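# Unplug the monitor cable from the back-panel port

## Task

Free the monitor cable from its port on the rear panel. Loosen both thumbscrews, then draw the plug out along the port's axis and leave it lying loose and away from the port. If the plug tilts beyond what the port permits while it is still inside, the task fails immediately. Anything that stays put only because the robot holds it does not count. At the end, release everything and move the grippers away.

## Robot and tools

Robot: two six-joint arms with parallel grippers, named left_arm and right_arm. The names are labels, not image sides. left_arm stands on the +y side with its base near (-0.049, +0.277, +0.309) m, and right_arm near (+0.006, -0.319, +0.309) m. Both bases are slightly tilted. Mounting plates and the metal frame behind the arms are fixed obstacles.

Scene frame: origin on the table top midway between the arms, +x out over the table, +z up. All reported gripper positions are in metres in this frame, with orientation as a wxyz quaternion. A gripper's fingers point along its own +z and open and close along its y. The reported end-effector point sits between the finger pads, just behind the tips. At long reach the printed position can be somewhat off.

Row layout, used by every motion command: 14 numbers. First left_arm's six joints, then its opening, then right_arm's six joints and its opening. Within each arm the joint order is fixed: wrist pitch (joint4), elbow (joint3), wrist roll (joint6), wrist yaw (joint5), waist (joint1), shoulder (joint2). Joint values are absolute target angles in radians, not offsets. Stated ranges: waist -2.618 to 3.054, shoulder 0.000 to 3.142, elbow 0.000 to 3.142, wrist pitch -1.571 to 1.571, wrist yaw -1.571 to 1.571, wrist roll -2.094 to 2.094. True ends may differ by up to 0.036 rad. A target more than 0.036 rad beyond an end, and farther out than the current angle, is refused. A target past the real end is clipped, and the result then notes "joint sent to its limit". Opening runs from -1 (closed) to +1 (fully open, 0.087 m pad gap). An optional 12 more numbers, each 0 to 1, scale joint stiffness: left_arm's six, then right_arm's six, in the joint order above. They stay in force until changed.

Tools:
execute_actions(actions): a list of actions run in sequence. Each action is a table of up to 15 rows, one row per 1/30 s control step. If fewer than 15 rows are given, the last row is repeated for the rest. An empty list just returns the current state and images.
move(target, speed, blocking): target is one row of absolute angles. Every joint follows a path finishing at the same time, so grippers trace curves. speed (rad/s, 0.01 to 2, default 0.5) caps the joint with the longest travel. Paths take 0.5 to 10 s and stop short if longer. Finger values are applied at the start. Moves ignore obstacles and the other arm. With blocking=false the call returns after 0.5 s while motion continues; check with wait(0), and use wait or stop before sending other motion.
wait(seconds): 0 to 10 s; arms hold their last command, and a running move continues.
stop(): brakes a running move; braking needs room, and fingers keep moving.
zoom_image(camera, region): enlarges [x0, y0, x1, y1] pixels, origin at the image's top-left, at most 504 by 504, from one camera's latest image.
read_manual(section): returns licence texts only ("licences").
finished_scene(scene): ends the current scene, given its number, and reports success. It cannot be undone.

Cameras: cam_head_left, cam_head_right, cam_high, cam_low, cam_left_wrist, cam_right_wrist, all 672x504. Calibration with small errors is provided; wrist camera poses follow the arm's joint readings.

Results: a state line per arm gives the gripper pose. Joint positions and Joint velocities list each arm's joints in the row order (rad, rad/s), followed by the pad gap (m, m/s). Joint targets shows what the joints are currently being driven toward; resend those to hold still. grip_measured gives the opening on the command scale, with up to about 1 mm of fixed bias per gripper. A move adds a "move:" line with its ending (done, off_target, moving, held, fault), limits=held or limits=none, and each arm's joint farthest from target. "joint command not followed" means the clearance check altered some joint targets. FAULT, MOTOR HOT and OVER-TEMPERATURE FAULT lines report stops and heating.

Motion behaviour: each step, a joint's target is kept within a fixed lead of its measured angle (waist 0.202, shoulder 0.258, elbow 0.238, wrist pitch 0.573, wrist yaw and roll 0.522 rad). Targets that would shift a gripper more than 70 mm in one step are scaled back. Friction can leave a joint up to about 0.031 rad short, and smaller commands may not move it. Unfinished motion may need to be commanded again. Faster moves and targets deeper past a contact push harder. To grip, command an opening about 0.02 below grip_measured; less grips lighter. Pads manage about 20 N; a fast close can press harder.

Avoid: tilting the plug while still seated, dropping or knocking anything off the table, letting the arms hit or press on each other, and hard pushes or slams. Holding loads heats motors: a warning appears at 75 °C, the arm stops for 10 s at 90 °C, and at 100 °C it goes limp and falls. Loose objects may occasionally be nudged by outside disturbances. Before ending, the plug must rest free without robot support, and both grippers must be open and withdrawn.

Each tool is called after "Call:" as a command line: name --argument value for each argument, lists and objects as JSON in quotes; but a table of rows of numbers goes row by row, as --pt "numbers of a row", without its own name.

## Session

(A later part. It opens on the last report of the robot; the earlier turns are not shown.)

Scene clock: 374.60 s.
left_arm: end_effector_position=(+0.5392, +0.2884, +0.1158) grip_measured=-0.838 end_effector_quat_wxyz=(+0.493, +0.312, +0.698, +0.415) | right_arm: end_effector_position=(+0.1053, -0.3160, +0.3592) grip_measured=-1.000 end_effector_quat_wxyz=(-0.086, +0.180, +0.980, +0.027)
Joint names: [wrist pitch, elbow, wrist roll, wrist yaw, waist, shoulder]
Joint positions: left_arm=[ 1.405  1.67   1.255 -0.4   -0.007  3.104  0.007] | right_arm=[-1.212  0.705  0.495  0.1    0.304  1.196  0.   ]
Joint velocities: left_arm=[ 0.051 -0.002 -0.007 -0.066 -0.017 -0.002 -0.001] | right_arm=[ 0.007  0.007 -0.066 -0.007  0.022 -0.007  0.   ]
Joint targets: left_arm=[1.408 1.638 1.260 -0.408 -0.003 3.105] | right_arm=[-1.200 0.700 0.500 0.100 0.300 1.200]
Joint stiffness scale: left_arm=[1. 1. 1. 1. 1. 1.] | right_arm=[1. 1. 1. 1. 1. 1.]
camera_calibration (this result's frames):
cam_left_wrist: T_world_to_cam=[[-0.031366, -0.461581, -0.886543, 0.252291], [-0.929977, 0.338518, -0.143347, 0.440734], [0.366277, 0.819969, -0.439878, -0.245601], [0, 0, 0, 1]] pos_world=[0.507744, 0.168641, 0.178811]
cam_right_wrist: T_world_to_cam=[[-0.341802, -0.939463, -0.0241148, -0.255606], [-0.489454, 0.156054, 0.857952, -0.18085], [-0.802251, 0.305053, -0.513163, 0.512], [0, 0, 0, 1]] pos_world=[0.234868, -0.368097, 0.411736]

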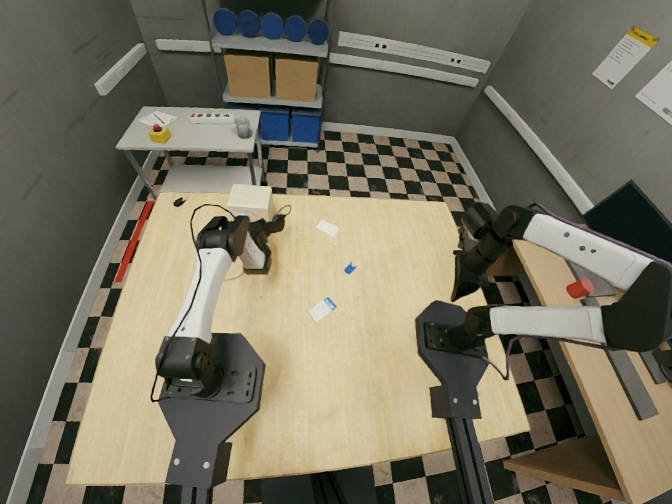

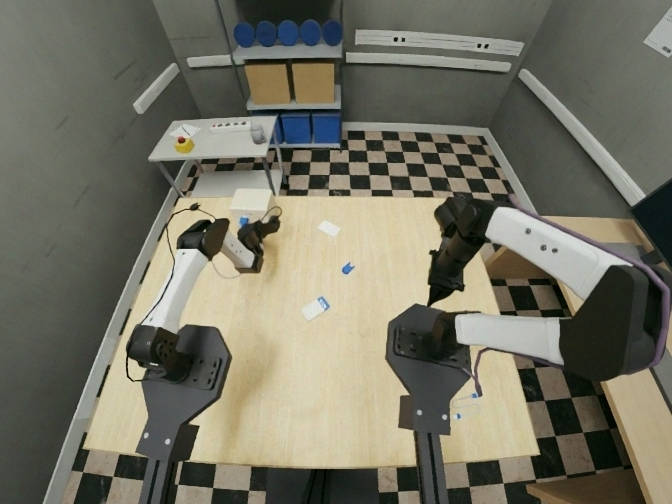

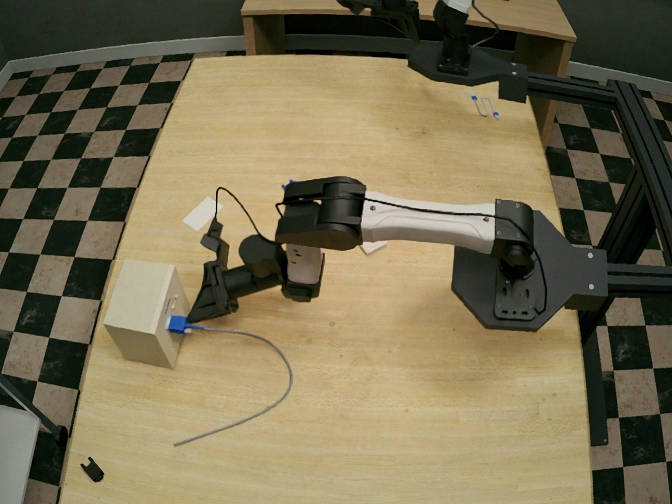

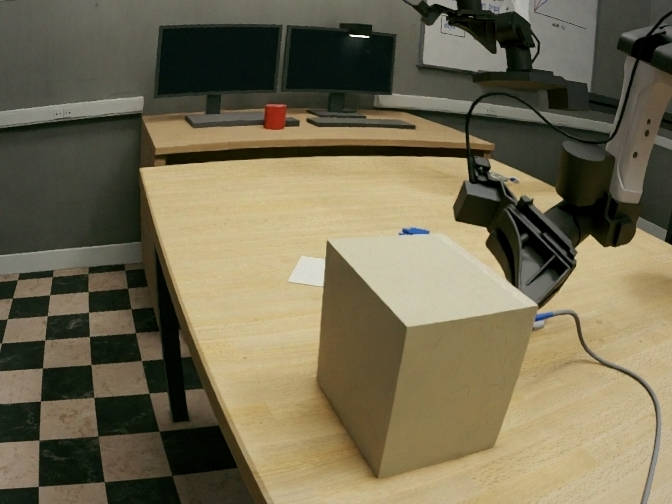

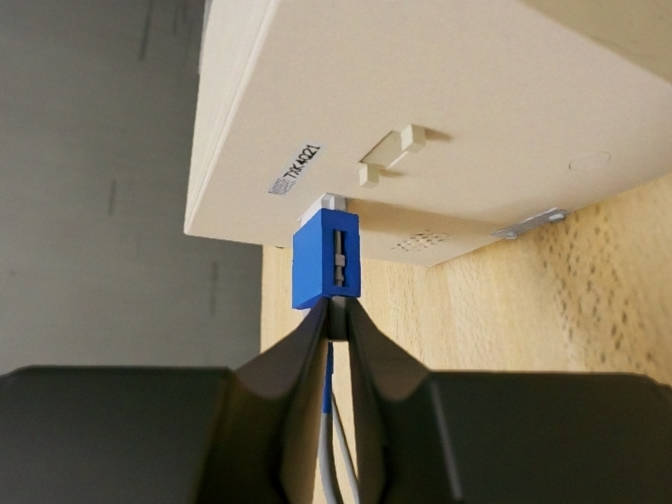

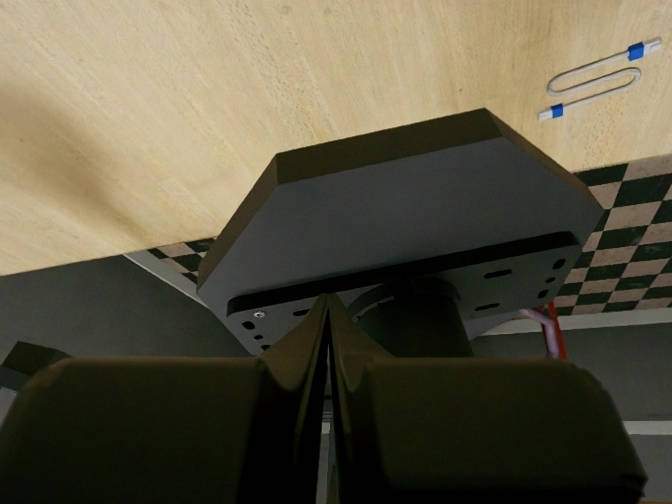

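Call:
move --target '[1.30,1.575,1.073,-0.354,0.018,3.01,-0.62,-1.2,0.7,0.5,0.1,0.3,1.2,-1]' --speed 0.3

Call:
move --target '[1.326,1.49,1.067,-0.42,-0.045,2.96,-0.6,-1.2,0.7,0.5,0.1,0.3,1.2,-1]' --speed 0.2

Scene clock: 376.23 s.
left_arm: end_effector_position=(+0.5400, +0.2898, +0.1153) grip_measured=-0.620 end_effector_quat_wxyz=(+0.508, +0.274, +0.736, +0.353) | right_arm: end_effector_position=(+0.1053, -0.3160, +0.3592) grip_measured=-1.000 end_effector_quat_wxyz=(-0.086, +0.180, +0.980, +0.027)
Joint names: [wrist pitch, elbow, wrist roll, wrist yaw, waist, shoulder]
Joint positions: left_arm=[ 1.32   1.594  1.078 -0.364  0.009  3.018  0.017] | right_arm=[-1.212  0.705  0.495  0.1    0.304  1.196  0.   ]
Joint velocities: left_arm=[ 0.037 -0.002  0.022 -0.022 -0.002 -0.032 -0.001] | right_arm=[-0.051  0.007 -0.037  0.007 -0.012 -0.002  0.   ]
Joint targets: left_arm=[1.300 1.575 1.073 -0.354 0.018 3.010] | right_arm=[-1.200 0.700 0.500 0.100 0.300 1.200]
Joint stiffness scale: left_arm=[1. 1. 1. 1. 1. 1.] | right_arm=[1. 1. 1. 1. 1. 1.]
move: done; limits=none; left_arm: farthest joint: the wrist pitch, 0.020 radians from its target (0.105 radians at the start); right_arm: farthest joint: the wrist pitch, 0.012 radians from its target (0.012 radians at the start)
camera_calibration (this result's frames):
cam_left_wrist: T_world_to_cam=[[-0.0505348, -0.60056, -0.797981, 0.293016], [-0.934703, 0.309903, -0.17404, 0.455345], [0.351818, 0.737081, -0.577006, -0.199633], [0, 0, 0, 1]] pos_world=[0.510654, 0.182006, 0.19788]
cam_right_wrist: T_world_to_cam=[[-0.341802, -0.939463, -0.0241148, -0.255606], [-0.489454, 0.156054, 0.857952, -0.18085], [-0.802251, 0.305053, -0.513163, 0.512], [0, 0, 0, 1]] pos_world=[0.234868, -0.368097, 0.411736]

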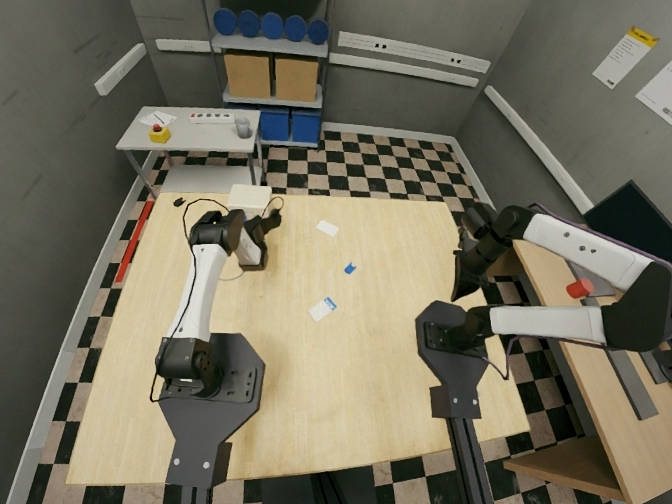

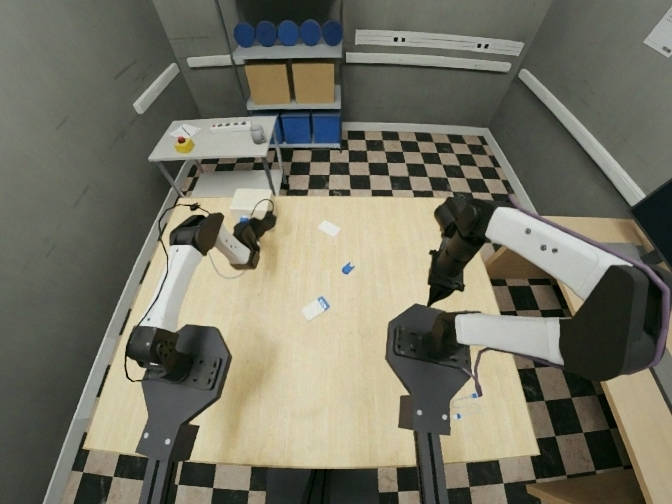

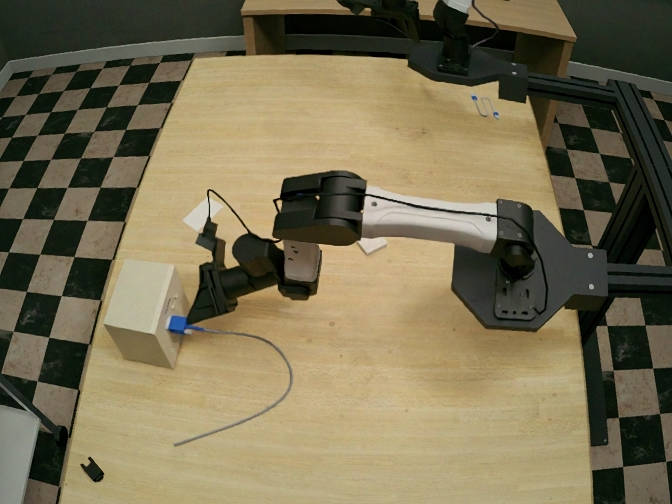

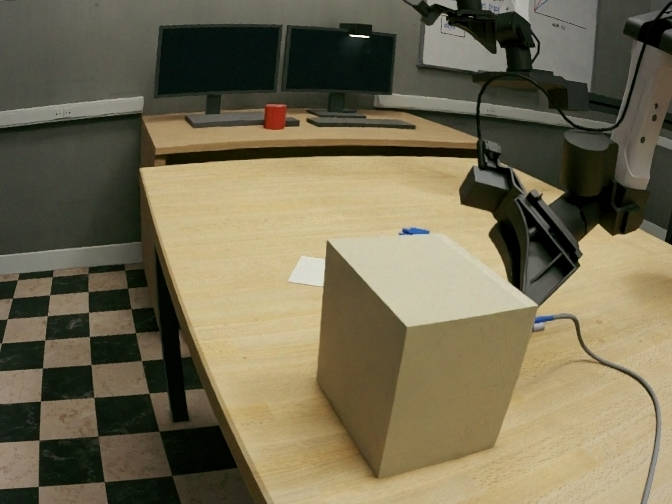

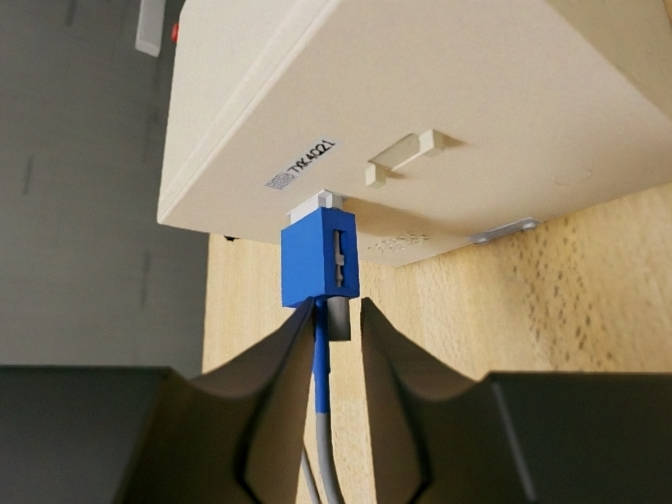

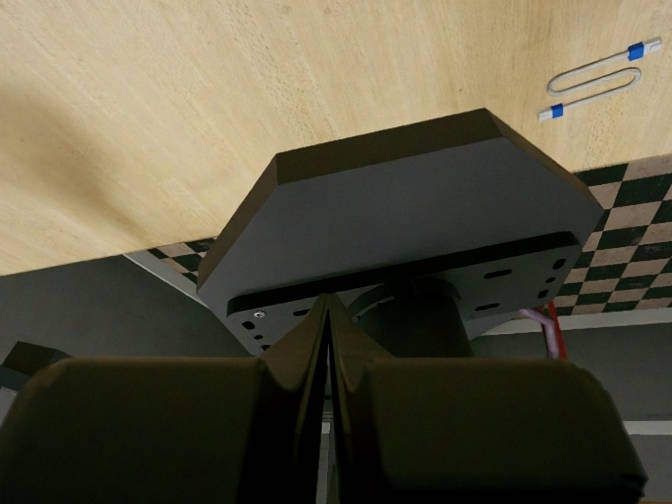

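Scene clock: 377.30 s.
left_arm: end_effector_position=(+0.5264, +0.2696, +0.1224) grip_measured=-0.600 end_effector_quat_wxyz=(+0.498, +0.285, +0.742, +0.347) | right_arm: end_effector_position=(+0.1053, -0.3160, +0.3592) grip_measured=-1.000 end_effector_quat_wxyz=(-0.086, +0.180, +0.980, +0.027)
Joint names: [wrist pitch, elbow, wrist roll, wrist yaw, waist, shoulder]
Joint positions: left_arm=[ 1.322  1.509  1.072 -0.408 -0.04   2.969  0.017] | right_arm=[-1.212  0.705  0.495  0.1    0.304  1.196  0.   ]
Joint velocities: left_arm=[-0.007 -0.007  0.051  0.022 -0.007  0.017 -0.002] | right_arm=[-0.007  0.032 -0.037  0.022  0.017 -0.007  0.   ]
Joint targets: left_arm=[1.326 1.490 1.067 -0.420 -0.045 2.960] | right_arm=[-1.200 0.700 0.500 0.100 0.300 1.200]
Joint stiffness scale: left_arm=[1. 1. 1. 1. 1. 1.] | right_arm=[1. 1. 1. 1. 1. 1.]
move: done; limits=none; left_arm: farthest joint: the elbow, 0.019 radians from its target (0.104 radians at the start); right_arm: farthest joint: the wrist pitch, 0.012 radians from its target (0.012 radians at the start)
camera_calibration (this result's frames):
cam_left_wrist: T_world_to_cam=[[-0.0820501, -0.598067, -0.797235, 0.30166], [-0.936075, 0.320826, -0.144337, 0.444298], [0.342097, 0.734429, -0.58616, -0.168876], [0, 0, 0, 1]] pos_world=[0.49842, 0.161898, 0.205634]
cam_right_wrist: T_world_to_cam=[[-0.341802, -0.939463, -0.0241148, -0.255606], [-0.489454, 0.156054, 0.857952, -0.18085], [-0.802251, 0.305053, -0.513163, 0.512], [0, 0, 0, 1]] pos_world=[0.234868, -0.368097, 0.411736]

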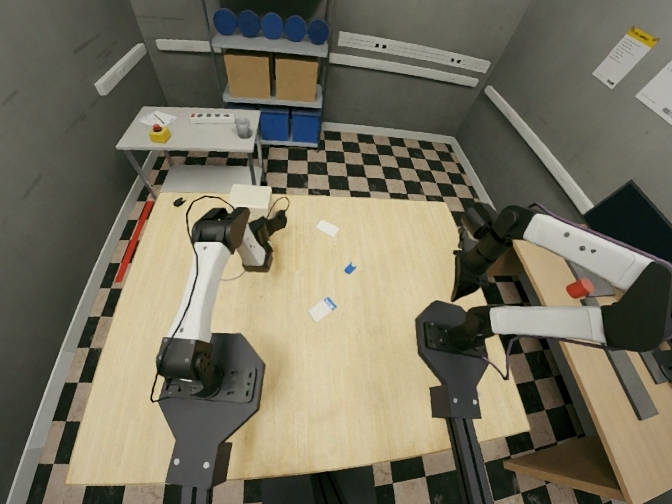

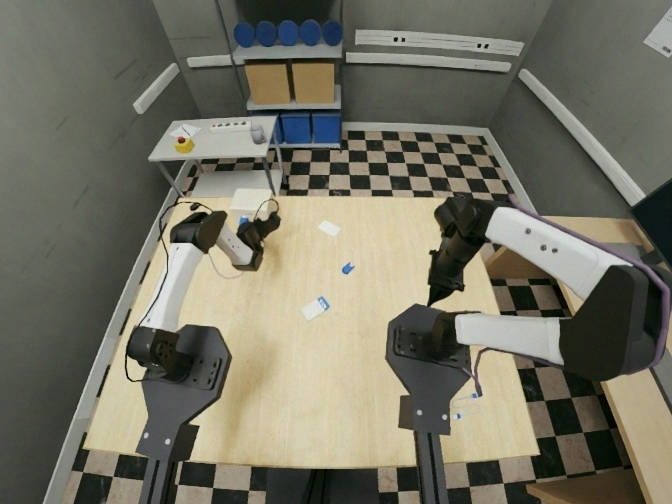

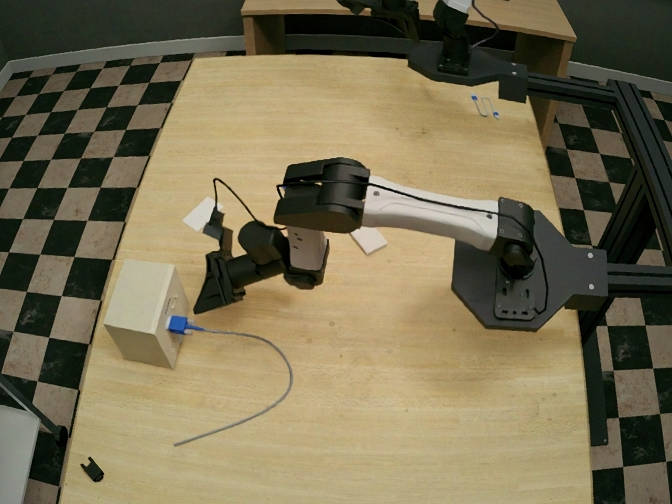

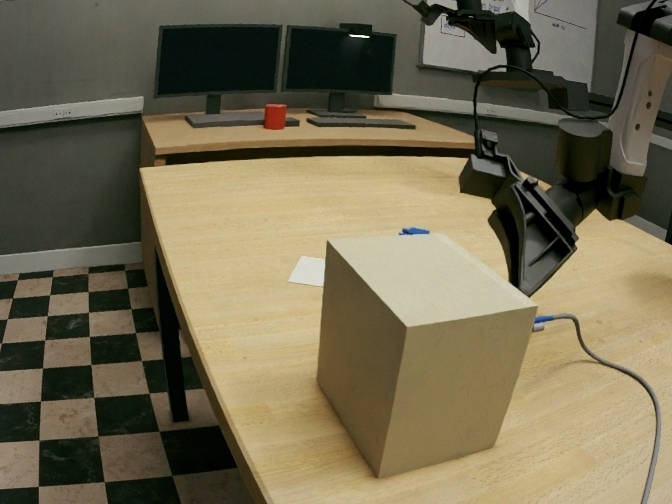

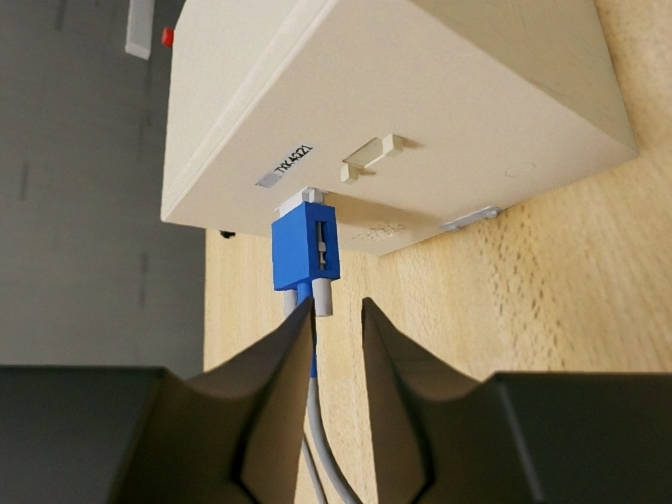

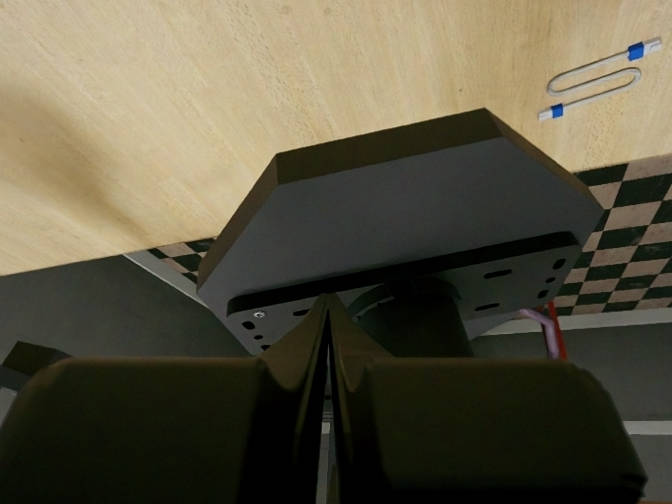

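Call:
zoom_image --camera "cam_left_wrist" --region '[250, 170, 370, 330]'

Region (250, 170, 370, 330) of cam_left_wrist's 672x504 image, scaled by 3.150, with more detail than that image has; it fills the left 378 columns of this view, and the rest is white.

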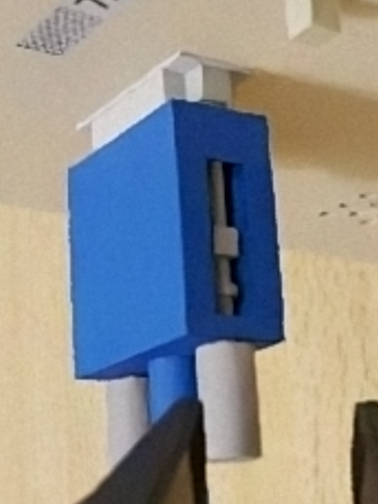

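Call:
move --target '[0.32,1.60,0.17,0.175,0.24,2.60,0.3,-1.2,0.7,0.5,0.1,0.3,1.2,-1]' --speed 0.9

Scene clock: 379.67 s.
left_arm: end_effector_position=(+0.5299, +0.3110, +0.1303) grip_measured=+0.300 end_effector_quat_wxyz=(+0.399, +0.013, +0.913, -0.088) | right_arm: end_effector_position=(+0.1053, -0.3160, +0.3592) grip_measured=-1.000 end_effector_quat_wxyz=(-0.086, +0.180, +0.980, +0.027)
Joint names: [wrist pitch, elbow, wrist roll, wrist yaw, waist, shoulder]
Joint positions: left_arm=[0.339 1.59  0.177 0.164 0.237 2.601 0.057] | right_arm=[-1.212  0.705  0.495  0.1    0.304  1.196  0.   ]
Joint velocities: left_arm=[-0.007  0.002  0.022 -0.066 -0.007 -0.002 -0.   ] | right_arm=[ 0.022  0.007  0.037 -0.066  0.007  0.002  0.   ]
Joint targets: left_arm=[0.320 1.600 0.170 0.175 0.240 2.600] | right_arm=[-1.200 0.700 0.500 0.100 0.300 1.200]
Joint stiffness scale: left_arm=[1. 1. 1. 1. 1. 1.] | right_arm=[1. 1. 1. 1. 1. 1.]
move: done; limits=none; left_arm: farthest joint: the wrist pitch, 0.019 radians from its target (1.002 radians at the start); right_arm: farthest joint: the wrist pitch, 0.012 radians from its target (0.012 radians at the start)
camera_calibration (this result's frames):
cam_left_wrist: T_world_to_cam=[[-0.0984282, -0.983234, 0.153502, 0.337532], [-0.993683, 0.105464, 0.0383672, 0.509127], [-0.0539129, -0.148755, -0.987403, 0.340948], [0, 0, 0, 1]] pos_world=[0.557515, 0.328897, 0.265308]
cam_right_wrist: T_world_to_cam=[[-0.341802, -0.939463, -0.0241148, -0.255606], [-0.489454, 0.156054, 0.857952, -0.18085], [-0.802251, 0.305053, -0.513163, 0.512], [0, 0, 0, 1]] pos_world=[0.234868, -0.368097, 0.411736]

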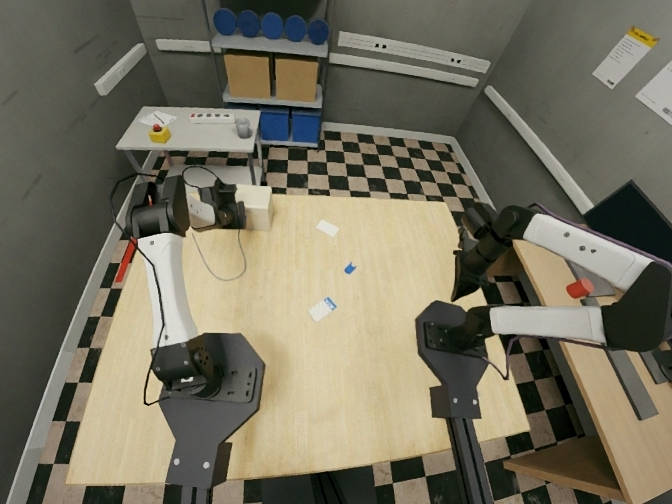

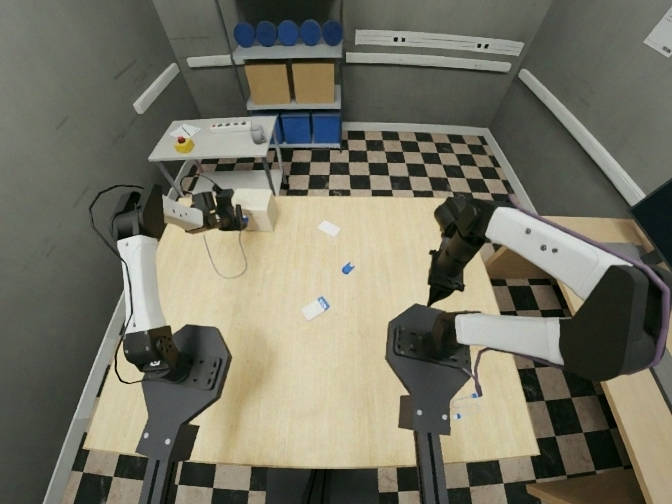

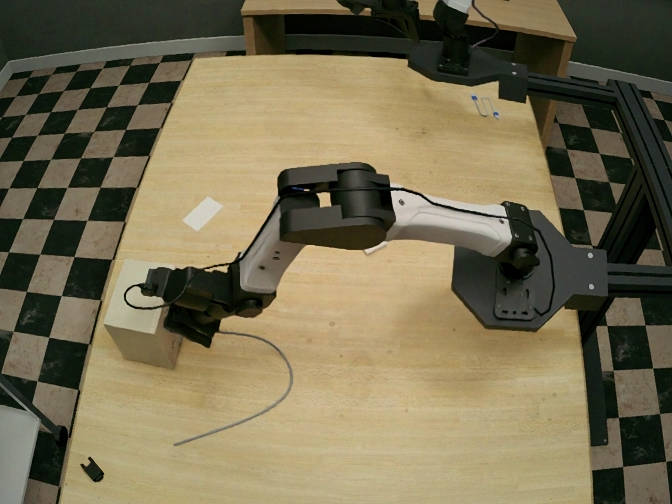

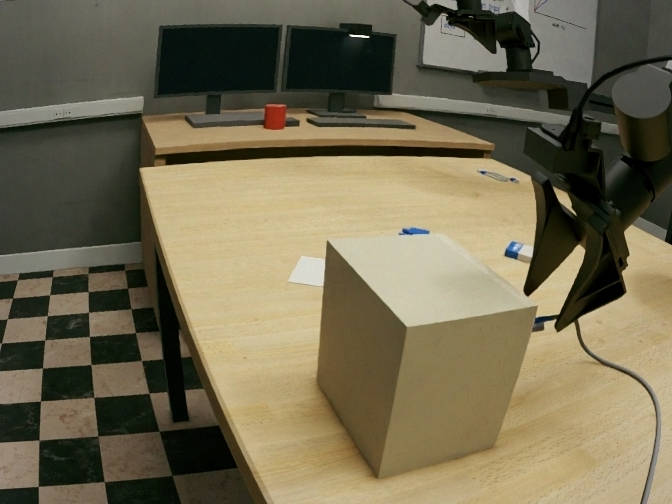

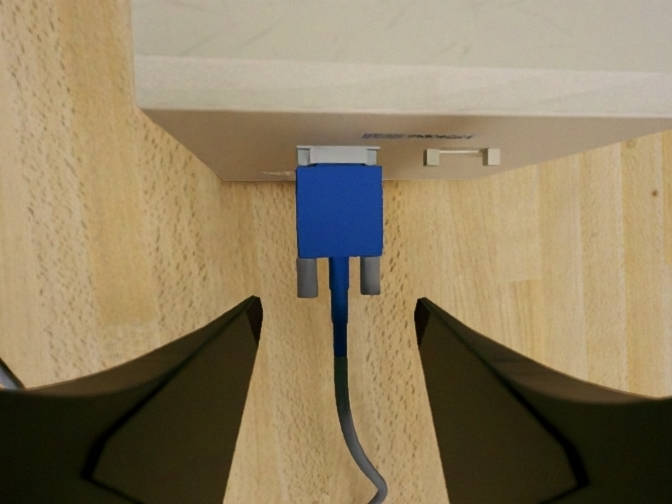

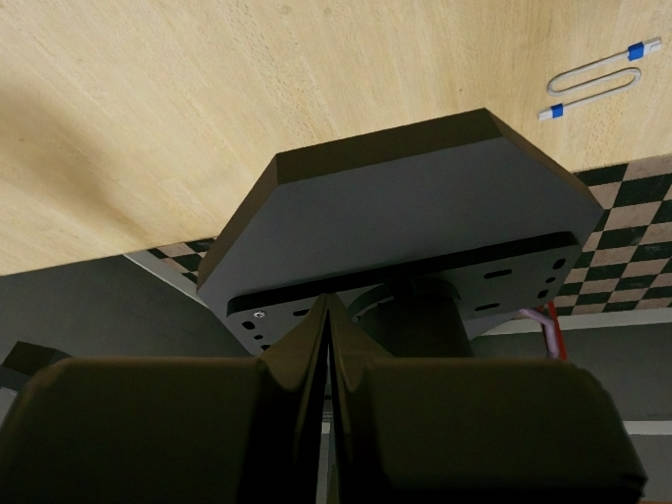

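Call:
zoom_image --camera "cam_left_wrist" --region '[270, 130, 410, 310]'

Region (270, 130, 410, 310) of cam_left_wrist's 672x504 image, scaled by 2.800, with more detail than that image has.

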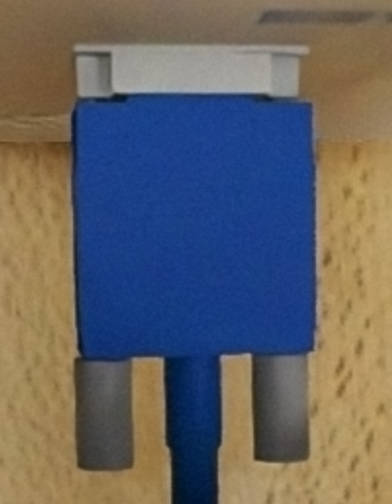

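Call:
move --target '[0.31,1.714,0.15,0.19,0.225,2.718,-0.15,-1.2,0.7,0.5,0.1,0.3,1.2,-1]' --speed 0.25

Scene clock: 381.40 s.
left_arm: end_effector_position=(+0.5393, +0.3047, +0.1060) grip_measured=-0.150 end_effector_quat_wxyz=(+0.395, +0.007, +0.913, -0.100) | right_arm: end_effector_position=(+0.1053, -0.3160, +0.3592) grip_measured=-1.000 end_effector_quat_wxyz=(-0.086, +0.180, +0.980, +0.027)
Joint names: [wrist pitch, elbow, wrist roll, wrist yaw, waist, shoulder]
Joint positions: left_arm=[0.326 1.696 0.157 0.18  0.237 2.702 0.037] | right_arm=[-1.212  0.705  0.495  0.1    0.304  1.196  0.   ]
Joint velocities: left_arm=[ 0.022 -0.007 -0.081 -0.007  0.007 -0.002  0.001] | right_arm=[-0.022 -0.007  0.007 -0.022 -0.017 -0.022  0.   ]
Joint targets: left_arm=[0.310 1.714 0.150 0.190 0.225 2.718] | right_arm=[-1.200 0.700 0.500 0.100 0.300 1.200]
Joint stiffness scale: left_arm=[1. 1. 1. 1. 1. 1.] | right_arm=[1. 1. 1. 1. 1. 1.]
move: done; limits=none; left_arm: farthest joint: the elbow, 0.018 radians from its target (0.124 radians at the start); right_arm: farthest joint: the wrist pitch, 0.012 radians from its target (0.012 radians at the start)
camera_calibration (this result's frames):
cam_left_wrist: T_world_to_cam=[[-0.0954423, -0.978989, 0.1802, 0.330305], [-0.993501, 0.104961, 0.0440251, 0.519505], [-0.062014, -0.174827, -0.982644, 0.328349], [0, 0, 0, 1]] pos_world=[0.568016, 0.326241, 0.240259]
cam_right_wrist: T_world_to_cam=[[-0.341802, -0.939463, -0.0241148, -0.255606], [-0.489454, 0.156054, 0.857952, -0.18085], [-0.802251, 0.305053, -0.513163, 0.512], [0, 0, 0, 1]] pos_world=[0.234868, -0.368097, 0.411736]

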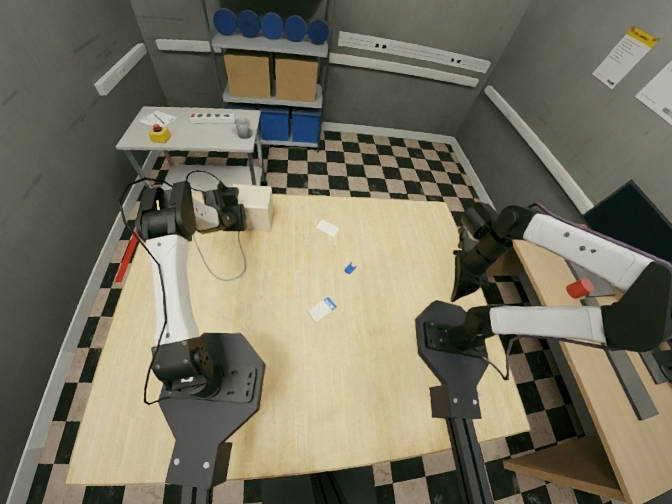

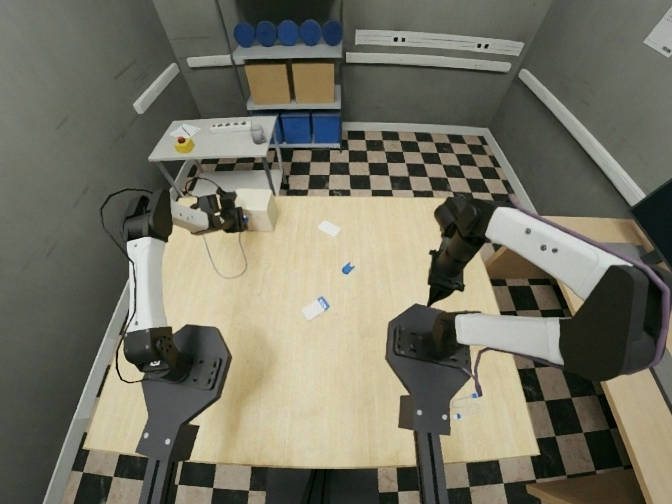

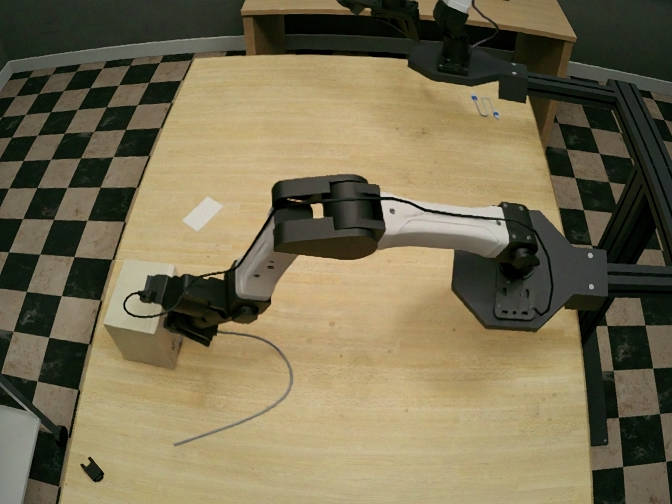

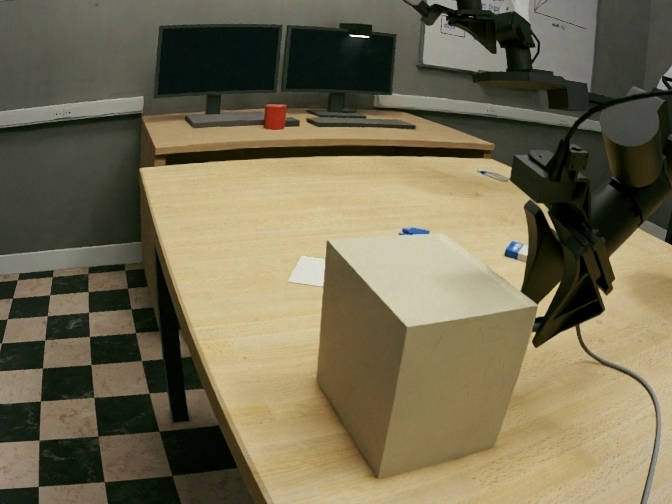

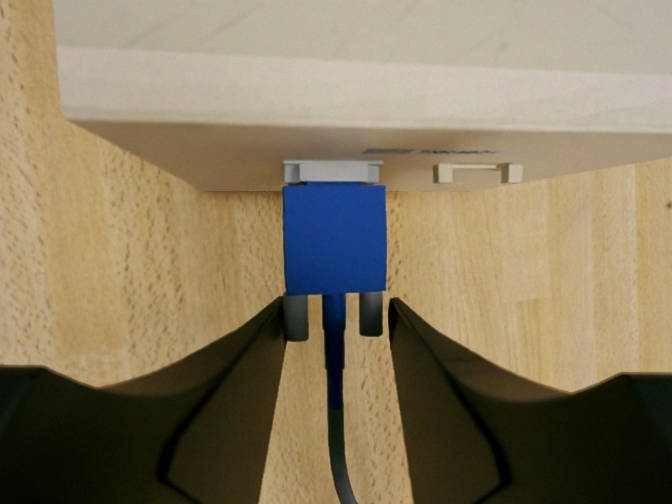

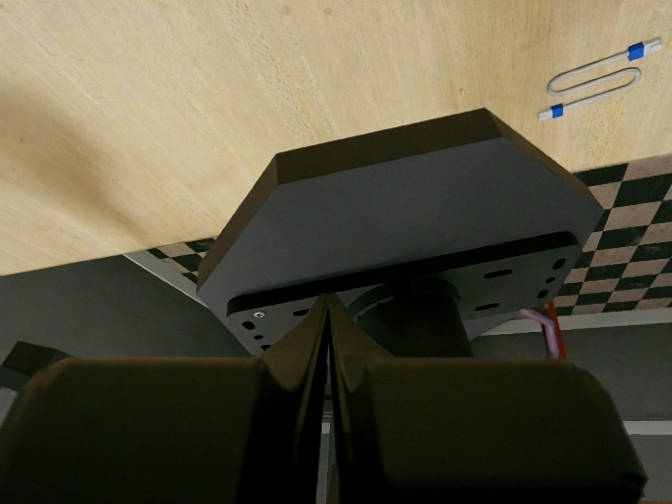

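Call:
move --target '[0.31,1.798,0.15,0.19,0.21,2.83,-0.15,-1.2,0.7,0.5,0.1,0.3,1.2,-1]' --speed 0.15

Scene clock: 382.87 s.
left_arm: end_effector_position=(+0.5416, +0.2948, +0.0762) grip_measured=-0.150 end_effector_quat_wxyz=(+0.388, +0.010, +0.916, -0.104) | right_arm: end_effector_position=(+0.1053, -0.3160, +0.3592) grip_measured=-1.000 end_effector_quat_wxyz=(-0.086, +0.180, +0.980, +0.027)
Joint names: [wrist pitch, elbow, wrist roll, wrist yaw, waist, shoulder]
Joint positions: left_arm=[0.326 1.785 0.156 0.18  0.229 2.807 0.037] | right_arm=[-1.212  0.705  0.495  0.1    0.304  1.196  0.   ]
Joint velocities: left_arm=[-0.022 -0.002 -0.051  0.037  0.022 -0.007  0.   ] | right_arm=[-0.051 -0.002 -0.051  0.007 -0.007 -0.012  0.   ]
Joint targets: left_arm=[0.310 1.798 0.150 0.190 0.210 2.830] | right_arm=[-1.200 0.700 0.500 0.100 0.300 1.200]
Joint stiffness scale: left_arm=[1. 1. 1. 1. 1. 1.] | right_arm=[1. 1. 1. 1. 1. 1.]
move: off_target (left_arm); limits=none; left_arm: farthest joint: the shoulder, 0.023 radians from its target (0.128 radians at the start); right_arm: farthest joint: the wrist pitch, 0.012 radians from its target (0.012 radians at the start)
camera_calibration (this result's frames):
cam_left_wrist: T_world_to_cam=[[-0.103231, -0.977358, 0.184699, 0.329551], [-0.991666, 0.11552, 0.0570359, 0.519079], [-0.0770811, -0.177272, -0.981139, 0.306157], [0, 0, 0, 1]] pos_world=[0.572372, 0.316398, 0.209908]
cam_right_wrist: T_world_to_cam=[[-0.341802, -0.939463, -0.0241148, -0.255606], [-0.489454, 0.156054, 0.857952, -0.18085], [-0.802251, 0.305053, -0.513163, 0.512], [0, 0, 0, 1]] pos_world=[0.234868, -0.368097, 0.411736]

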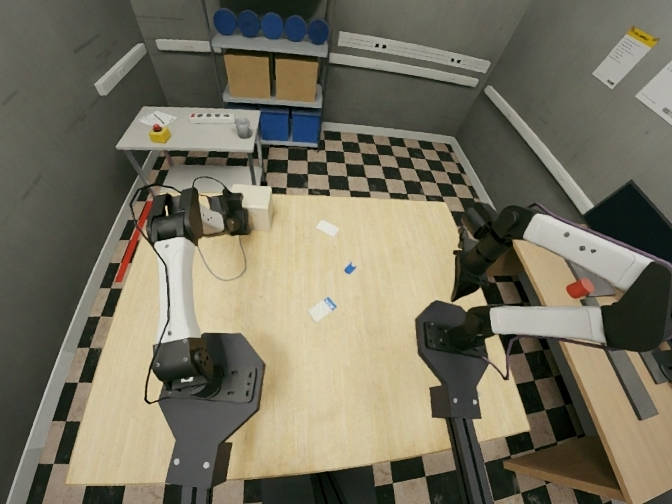

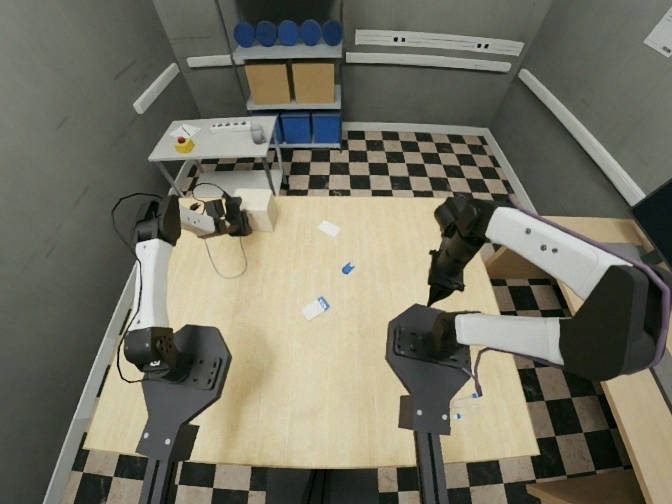

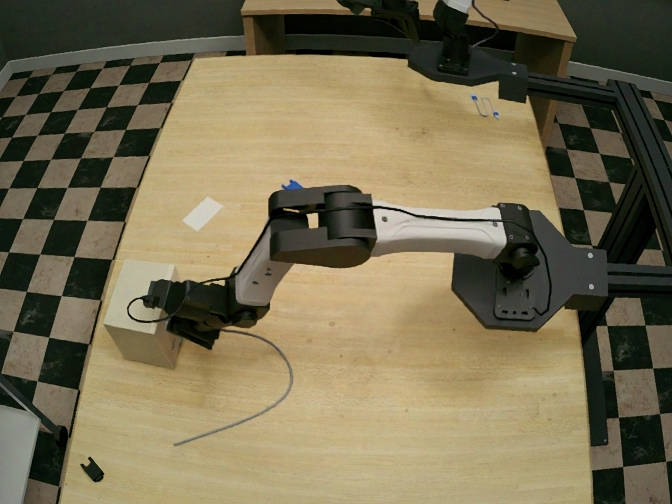

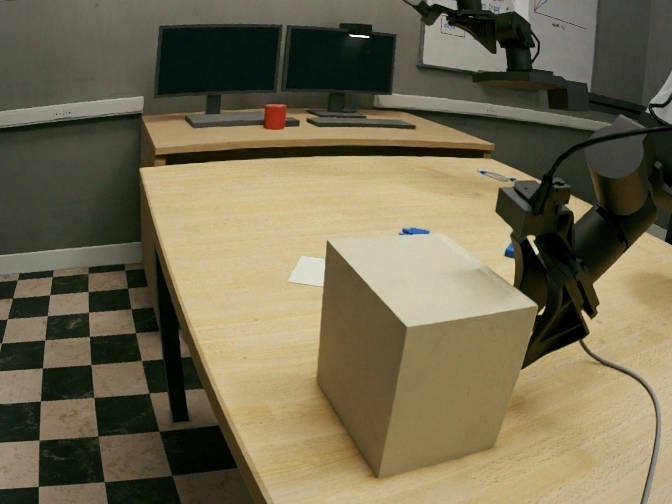

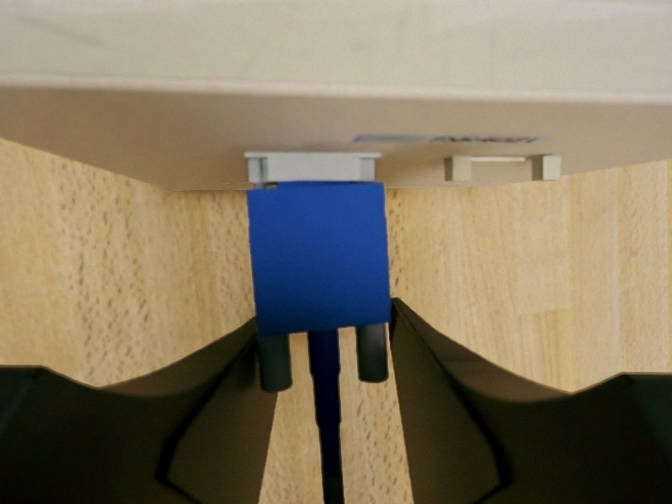

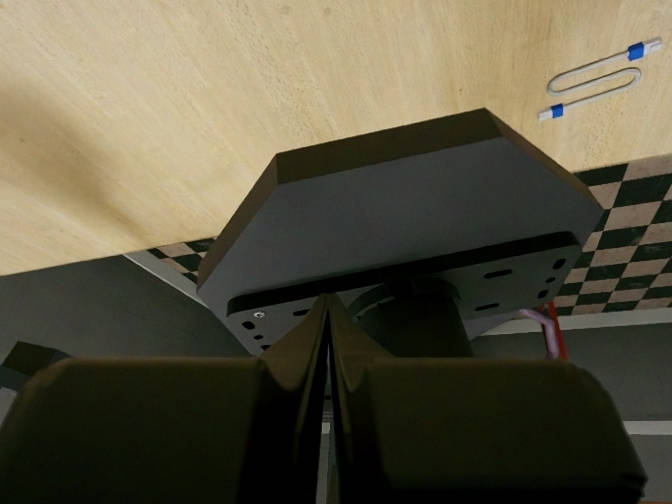

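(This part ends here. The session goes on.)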